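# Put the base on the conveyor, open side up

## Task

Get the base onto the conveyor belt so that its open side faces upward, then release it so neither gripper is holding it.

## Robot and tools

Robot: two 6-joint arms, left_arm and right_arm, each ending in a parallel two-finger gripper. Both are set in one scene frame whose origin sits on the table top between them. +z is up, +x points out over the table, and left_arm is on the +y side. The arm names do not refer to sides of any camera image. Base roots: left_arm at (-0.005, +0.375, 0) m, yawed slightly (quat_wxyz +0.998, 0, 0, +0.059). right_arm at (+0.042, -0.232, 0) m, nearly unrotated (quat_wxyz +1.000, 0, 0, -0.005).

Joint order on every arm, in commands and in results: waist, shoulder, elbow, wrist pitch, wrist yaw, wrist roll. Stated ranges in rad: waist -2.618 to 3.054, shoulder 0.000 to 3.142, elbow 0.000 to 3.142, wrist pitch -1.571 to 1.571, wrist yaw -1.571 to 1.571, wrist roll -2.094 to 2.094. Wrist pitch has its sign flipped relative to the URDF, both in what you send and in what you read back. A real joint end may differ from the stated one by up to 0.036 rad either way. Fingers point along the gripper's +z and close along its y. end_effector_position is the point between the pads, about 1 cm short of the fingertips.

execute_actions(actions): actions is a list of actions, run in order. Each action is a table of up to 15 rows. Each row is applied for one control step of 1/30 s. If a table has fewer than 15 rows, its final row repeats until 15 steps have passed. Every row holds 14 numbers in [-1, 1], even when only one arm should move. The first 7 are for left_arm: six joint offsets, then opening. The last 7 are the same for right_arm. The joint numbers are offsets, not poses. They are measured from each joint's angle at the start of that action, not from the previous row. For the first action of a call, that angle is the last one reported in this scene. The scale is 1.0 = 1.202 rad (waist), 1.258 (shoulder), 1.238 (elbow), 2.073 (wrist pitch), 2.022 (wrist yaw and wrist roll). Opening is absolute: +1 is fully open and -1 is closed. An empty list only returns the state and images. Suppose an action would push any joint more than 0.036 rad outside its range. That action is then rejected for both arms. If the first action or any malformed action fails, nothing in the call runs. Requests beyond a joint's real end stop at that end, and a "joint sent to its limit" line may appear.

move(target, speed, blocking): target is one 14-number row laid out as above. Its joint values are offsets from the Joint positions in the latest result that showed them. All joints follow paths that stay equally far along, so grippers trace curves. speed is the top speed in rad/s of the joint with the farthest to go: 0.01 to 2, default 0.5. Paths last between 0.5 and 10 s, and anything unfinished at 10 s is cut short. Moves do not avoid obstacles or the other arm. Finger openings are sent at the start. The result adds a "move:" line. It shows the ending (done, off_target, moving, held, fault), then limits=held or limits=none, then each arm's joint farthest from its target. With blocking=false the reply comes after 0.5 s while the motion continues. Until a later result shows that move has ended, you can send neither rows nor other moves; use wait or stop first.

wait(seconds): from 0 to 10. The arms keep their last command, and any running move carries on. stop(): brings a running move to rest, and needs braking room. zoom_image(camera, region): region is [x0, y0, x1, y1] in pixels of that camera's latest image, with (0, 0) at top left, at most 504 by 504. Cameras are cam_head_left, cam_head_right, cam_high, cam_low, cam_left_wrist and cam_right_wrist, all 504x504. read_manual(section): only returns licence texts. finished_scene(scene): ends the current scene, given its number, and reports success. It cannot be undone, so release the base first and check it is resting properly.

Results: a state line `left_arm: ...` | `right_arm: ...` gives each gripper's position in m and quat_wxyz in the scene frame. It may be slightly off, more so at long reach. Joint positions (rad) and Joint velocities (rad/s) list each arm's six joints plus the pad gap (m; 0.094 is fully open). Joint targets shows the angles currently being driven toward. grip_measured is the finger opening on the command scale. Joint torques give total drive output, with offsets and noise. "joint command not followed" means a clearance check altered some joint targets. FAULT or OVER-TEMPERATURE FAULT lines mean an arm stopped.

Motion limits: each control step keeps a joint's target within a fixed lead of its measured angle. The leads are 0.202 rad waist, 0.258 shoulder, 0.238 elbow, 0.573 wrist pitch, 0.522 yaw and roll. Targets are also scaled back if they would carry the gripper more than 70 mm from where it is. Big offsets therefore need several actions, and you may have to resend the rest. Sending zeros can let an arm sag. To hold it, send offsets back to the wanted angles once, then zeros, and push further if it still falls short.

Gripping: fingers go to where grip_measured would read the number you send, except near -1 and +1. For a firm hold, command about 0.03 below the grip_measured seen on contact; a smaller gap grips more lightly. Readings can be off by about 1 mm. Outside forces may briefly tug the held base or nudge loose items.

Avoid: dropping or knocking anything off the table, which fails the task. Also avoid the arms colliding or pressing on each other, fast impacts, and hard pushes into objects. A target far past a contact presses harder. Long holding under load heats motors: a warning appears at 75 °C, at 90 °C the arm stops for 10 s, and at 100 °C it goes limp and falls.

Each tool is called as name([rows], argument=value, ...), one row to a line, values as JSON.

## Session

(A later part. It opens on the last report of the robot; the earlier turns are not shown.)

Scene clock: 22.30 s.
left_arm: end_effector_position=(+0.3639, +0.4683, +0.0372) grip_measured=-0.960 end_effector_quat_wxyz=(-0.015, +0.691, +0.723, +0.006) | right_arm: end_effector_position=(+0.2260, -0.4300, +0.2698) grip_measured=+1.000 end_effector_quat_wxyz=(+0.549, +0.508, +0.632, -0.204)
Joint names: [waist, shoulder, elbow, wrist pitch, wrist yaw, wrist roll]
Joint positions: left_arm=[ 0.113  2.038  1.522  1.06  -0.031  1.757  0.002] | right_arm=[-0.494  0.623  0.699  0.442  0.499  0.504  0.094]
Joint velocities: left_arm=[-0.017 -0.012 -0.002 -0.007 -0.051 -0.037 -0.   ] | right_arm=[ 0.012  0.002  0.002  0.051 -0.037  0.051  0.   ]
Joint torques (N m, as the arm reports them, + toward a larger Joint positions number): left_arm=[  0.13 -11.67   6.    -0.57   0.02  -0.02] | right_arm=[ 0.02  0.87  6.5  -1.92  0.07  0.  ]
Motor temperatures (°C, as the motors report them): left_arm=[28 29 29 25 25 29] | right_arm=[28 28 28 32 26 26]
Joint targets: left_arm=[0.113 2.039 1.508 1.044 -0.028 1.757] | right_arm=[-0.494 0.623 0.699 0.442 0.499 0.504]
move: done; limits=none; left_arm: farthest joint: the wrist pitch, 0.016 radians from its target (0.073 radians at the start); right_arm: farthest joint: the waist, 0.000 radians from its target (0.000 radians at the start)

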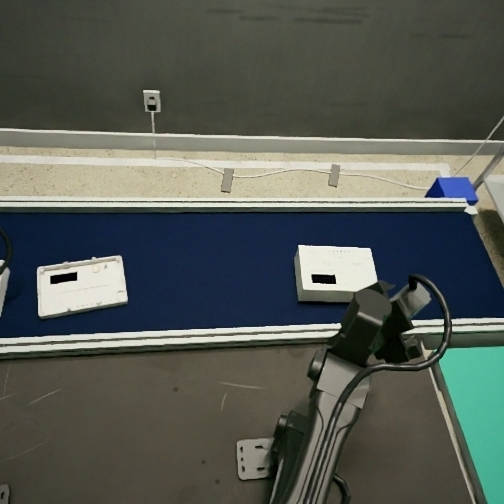

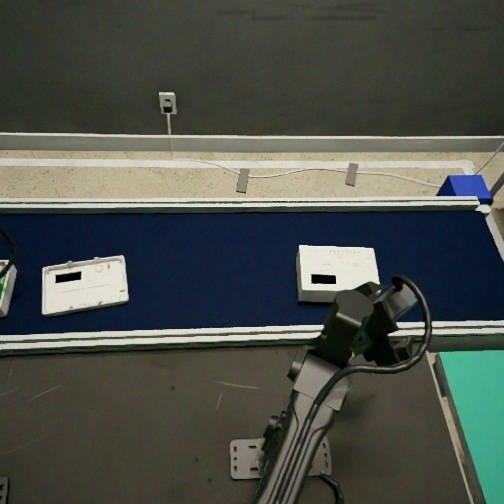

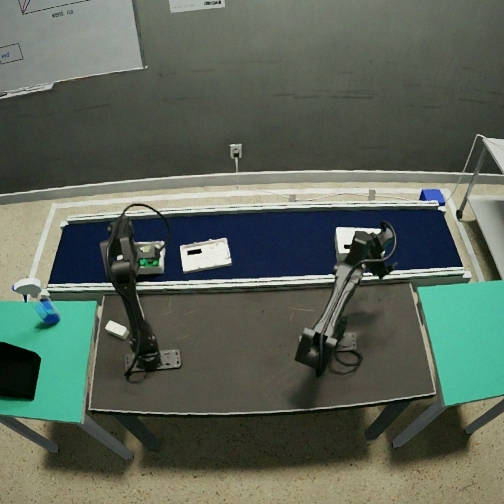

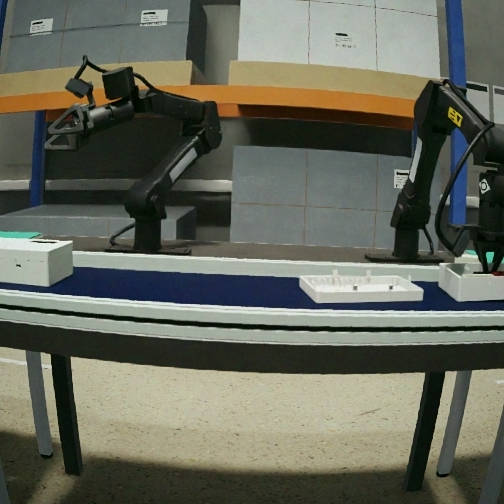

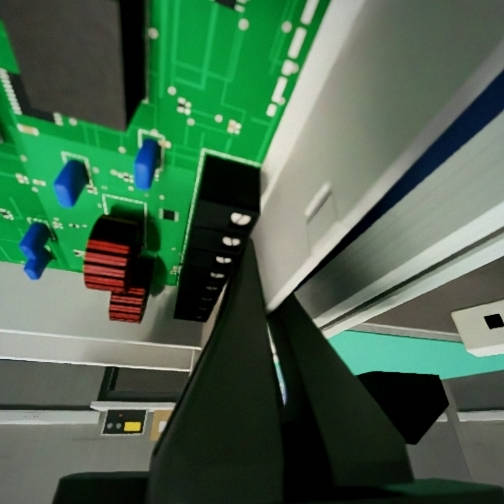

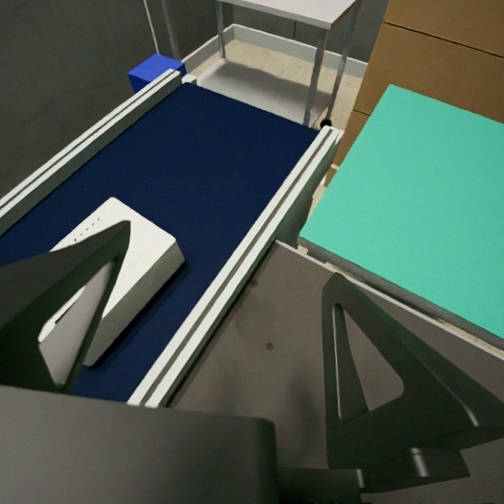

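Nearly touching; a bit more, release, lift.

move(target=[0,0.006,-0.026,-0.012,0,0,-1,0,0,0,0,0,0,1], speed=0.15)

move(target=[0,0,0,0,0,0,-0.78,0,0,0,0,0,0,1])

move(target=[0,-0.06,0.15,0.125,0,0,-0.78,0,0,0,0,0,0,1])

Scene clock: 23.23 s.
left_arm: end_effector_position=(+0.3645, +0.4680, +0.0348) grip_measured=-0.960 end_effector_quat_wxyz=(-0.012, +0.691, +0.723, +0.008) | right_arm: end_effector_position=(+0.2260, -0.4300, +0.2698) grip_measured=+1.000 end_effector_quat_wxyz=(+0.549, +0.508, +0.632, -0.204)
Joint names: [waist, shoulder, elbow, wrist pitch, wrist yaw, wrist roll]
Joint positions: left_arm=[ 0.113  2.038  1.512  1.045 -0.029  1.757  0.002] | right_arm=[-0.494  0.623  0.699  0.442  0.499  0.504  0.094]
Joint velocities: left_arm=[ 0.002  0.002 -0.002  0.022 -0.007  0.007  0.001] | right_arm=[-0.007 -0.007  0.002  0.007  0.022 -0.11   0.   ]
Joint torques (N m, as the arm reports them, + toward a larger Joint positions number): left_arm=[  0.11 -11.01   5.16  -0.51  -0.04  -0.02] | right_arm=[ 0.03  0.85  6.5  -1.93  0.06 -0.01]
Motor temperatures (°C, as the motors report them): left_arm=[28 29 29 25 25 29] | right_arm=[28 28 28 32 26 26]
Joint targets: left_arm=[0.113 2.046 1.489 1.035 -0.031 1.757] | right_arm=[-0.494 0.623 0.699 0.442 0.499 0.504]
move: off_target (left_arm); limits=none; left_arm: farthest joint: the elbow, 0.022 radians from its target (0.032 radians at the start); right_arm: farthest joint: the waist, 0.000 radians from its target (0.000 radians at the start)

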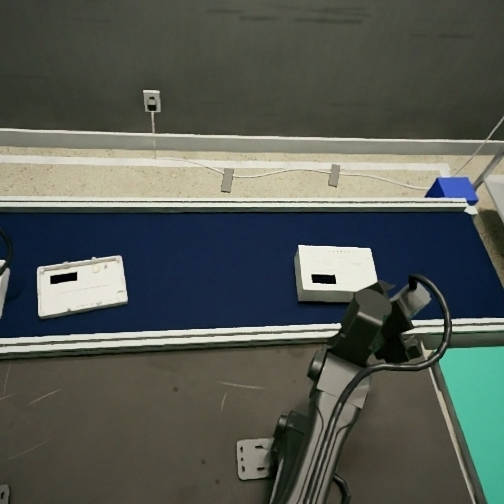

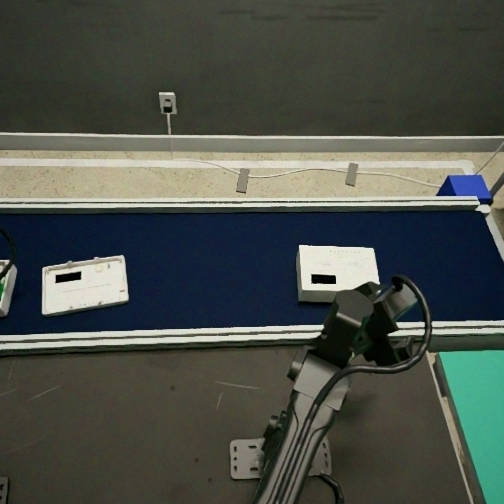

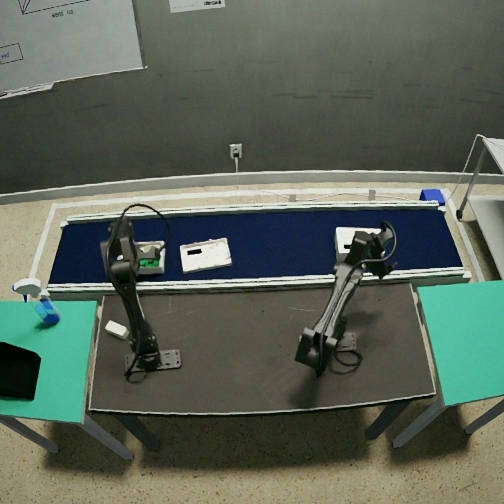

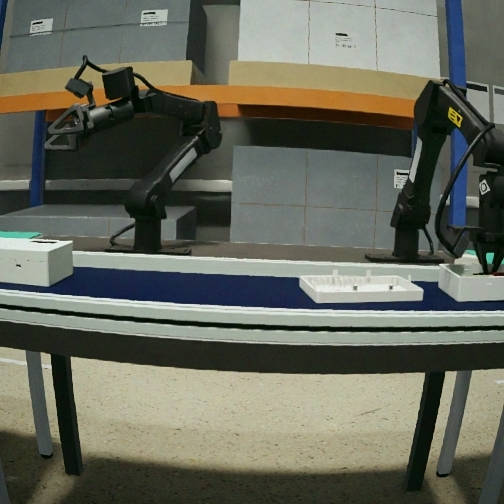

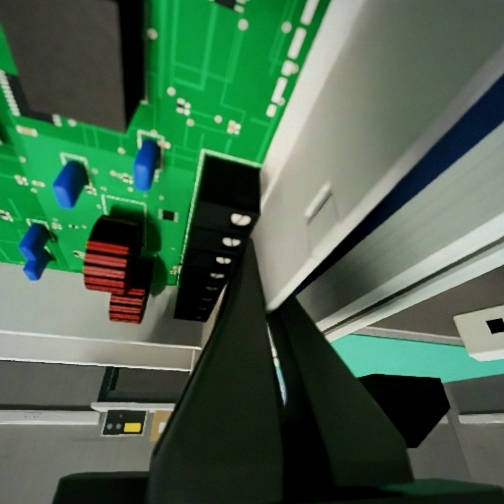

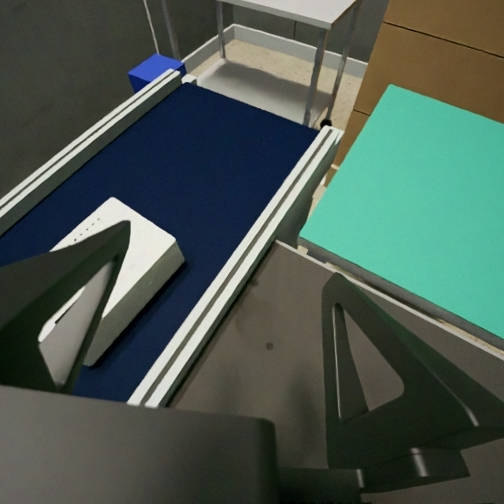

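Scene clock: 23.73 s.
left_arm: end_effector_position=(+0.3644, +0.4681, +0.0349) grip_measured=-0.783 end_effector_quat_wxyz=(-0.013, +0.691, +0.723, +0.008) | right_arm: end_effector_position=(+0.2260, -0.4300, +0.2698) grip_measured=+1.000 end_effector_quat_wxyz=(+0.549, +0.508, +0.632, -0.204)
Joint names: [waist, shoulder, elbow, wrist pitch, wrist yaw, wrist roll]
Joint positions: left_arm=[ 0.113  2.038  1.512  1.046 -0.03   1.757  0.01 ] | right_arm=[-0.494  0.623  0.699  0.442  0.499  0.504  0.094]
Joint velocities: left_arm=[-0.007 -0.012 -0.002  0.066 -0.051 -0.022  0.   ] | right_arm=[-0.007  0.002 -0.012 -0.007  0.007  0.022  0.   ]
Joint torques (N m, as the arm reports them, + toward a larger Joint positions number): left_arm=[  0.11 -11.65   7.23  -0.41  -0.02  -0.02] | right_arm=[ 0.02  0.87  6.49 -1.92  0.07  0.  ]
Motor temperatures (°C, as the motors report them): left_arm=[28 29 29 25 25 29] | right_arm=[28 28 28 32 26 26]
Joint targets: left_arm=[0.113 2.038 1.512 1.045 -0.029 1.757] | right_arm=[-0.494 0.623 0.699 0.442 0.499 0.504]
move: done; limits=none; left_arm: farthest joint: the wrist pitch, 0.001 radians from its target (0.000 radians at the start); right_arm: farthest joint: the waist, 0.000 radians from its target (0.000 radians at the start)

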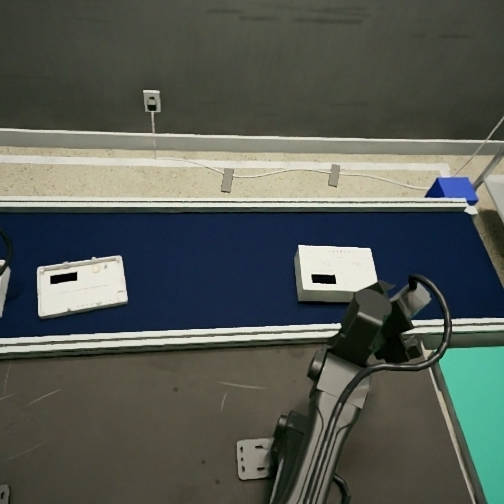

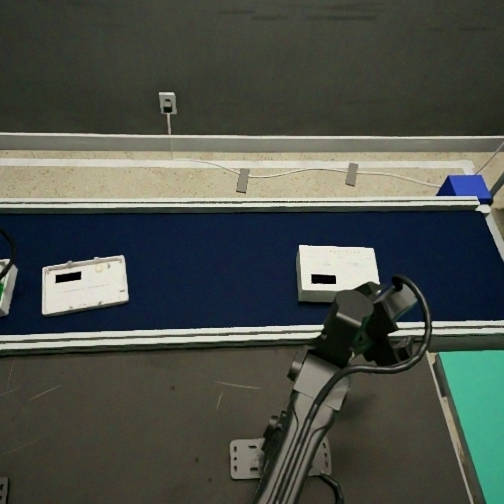

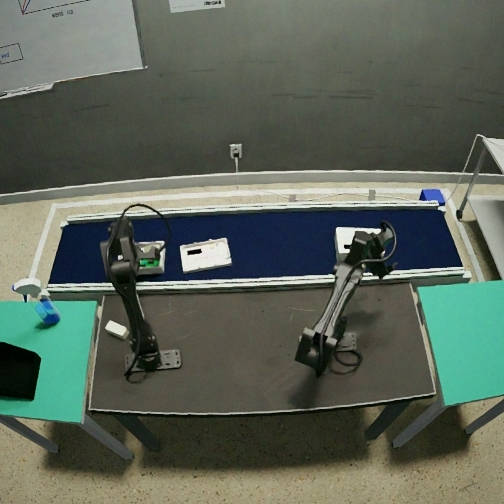

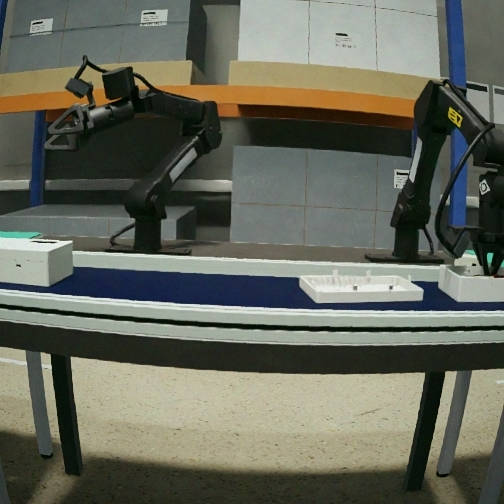

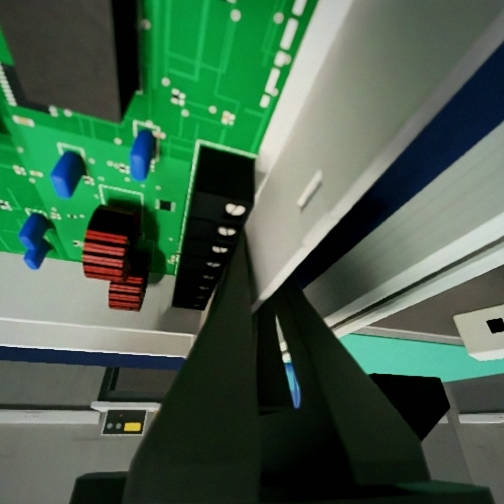

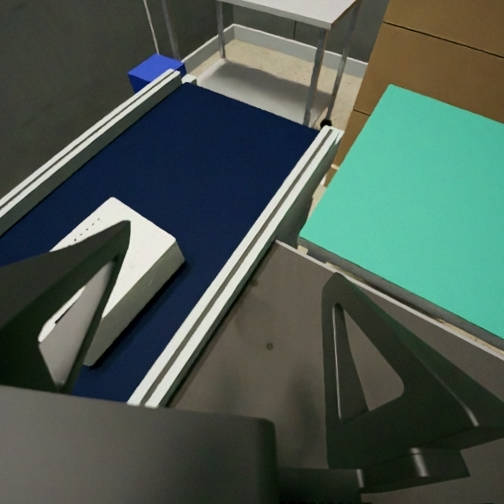

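Scene clock: 25.03 s.
left_arm: end_effector_position=(+0.3547, +0.4658, +0.0977) grip_measured=-0.783 end_effector_quat_wxyz=(-0.018, +0.691, +0.723, +0.000) | right_arm: end_effector_position=(+0.2260, -0.4300, +0.2698) grip_measured=+1.000 end_effector_quat_wxyz=(+0.549, +0.508, +0.632, -0.204)
Joint names: [waist, shoulder, elbow, wrist pitch, wrist yaw, wrist roll]
Joint positions: left_arm=[ 0.113  1.974  1.673  1.288 -0.03   1.757  0.01 ] | right_arm=[-0.494  0.623  0.699  0.442  0.499  0.504  0.094]
Joint velocities: left_arm=[ 0.002 -0.002  0.017 -0.007 -0.007 -0.037 -0.   ] | right_arm=[ 0.012 -0.017 -0.002  0.051  0.037 -0.007  0.   ]
Joint torques (N m, as the arm reports them, + toward a larger Joint positions number): left_arm=[  0.11 -12.17   9.63  -0.22  -0.02  -0.02] | right_arm=[ 0.05  0.86  6.5  -1.92  0.07 -0.01]
Motor temperatures (°C, as the motors report them): left_arm=[28 29 29 25 25 29] | right_arm=[28 28 28 32 26 26]
Joint targets: left_arm=[0.113 1.962 1.698 1.305 -0.030 1.757] | right_arm=[-0.494 0.623 0.699 0.442 0.499 0.504]
move: off_target (left_arm); limits=none; left_arm: farthest joint: the elbow, 0.025 radians from its target (0.186 radians at the start); right_arm: farthest joint: the waist, 0.000 radians from its target (0.000 radians at the start)

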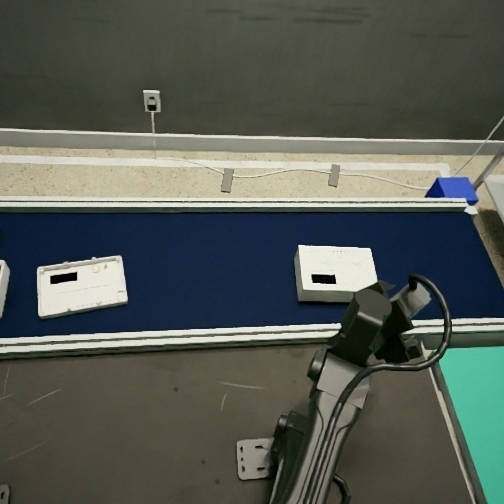

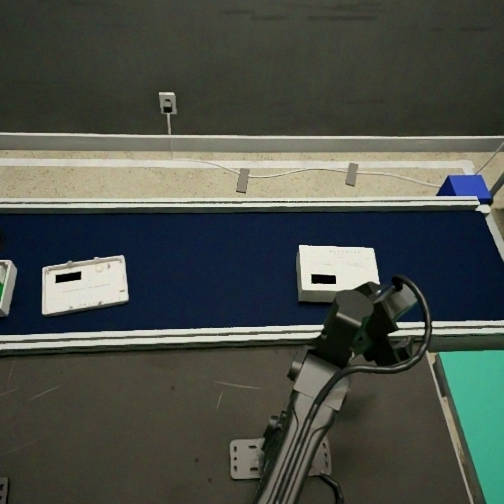

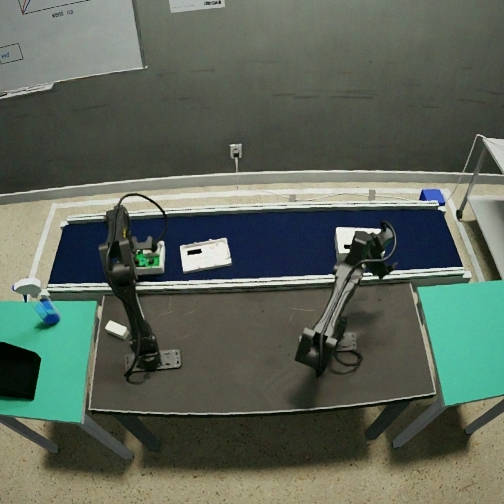

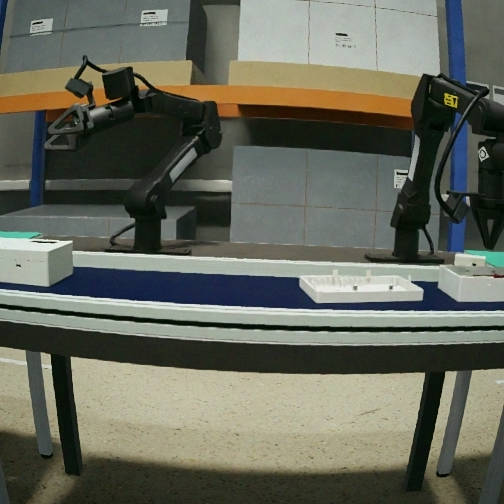

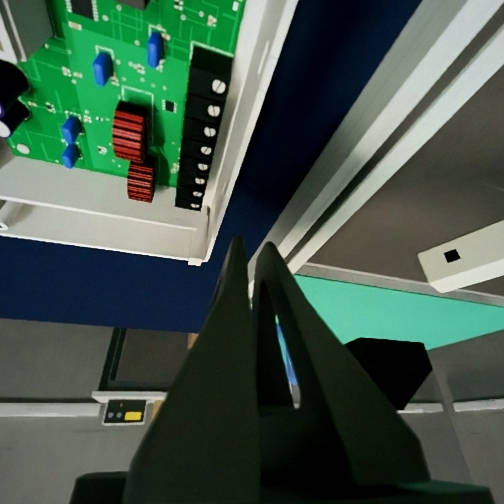

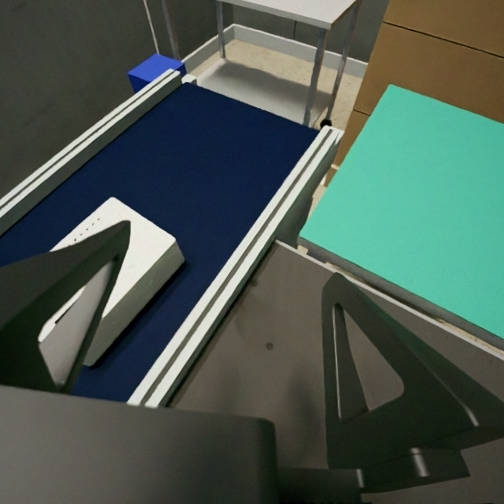

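finished_scene(scene=1)

The scene is finished: the task was done.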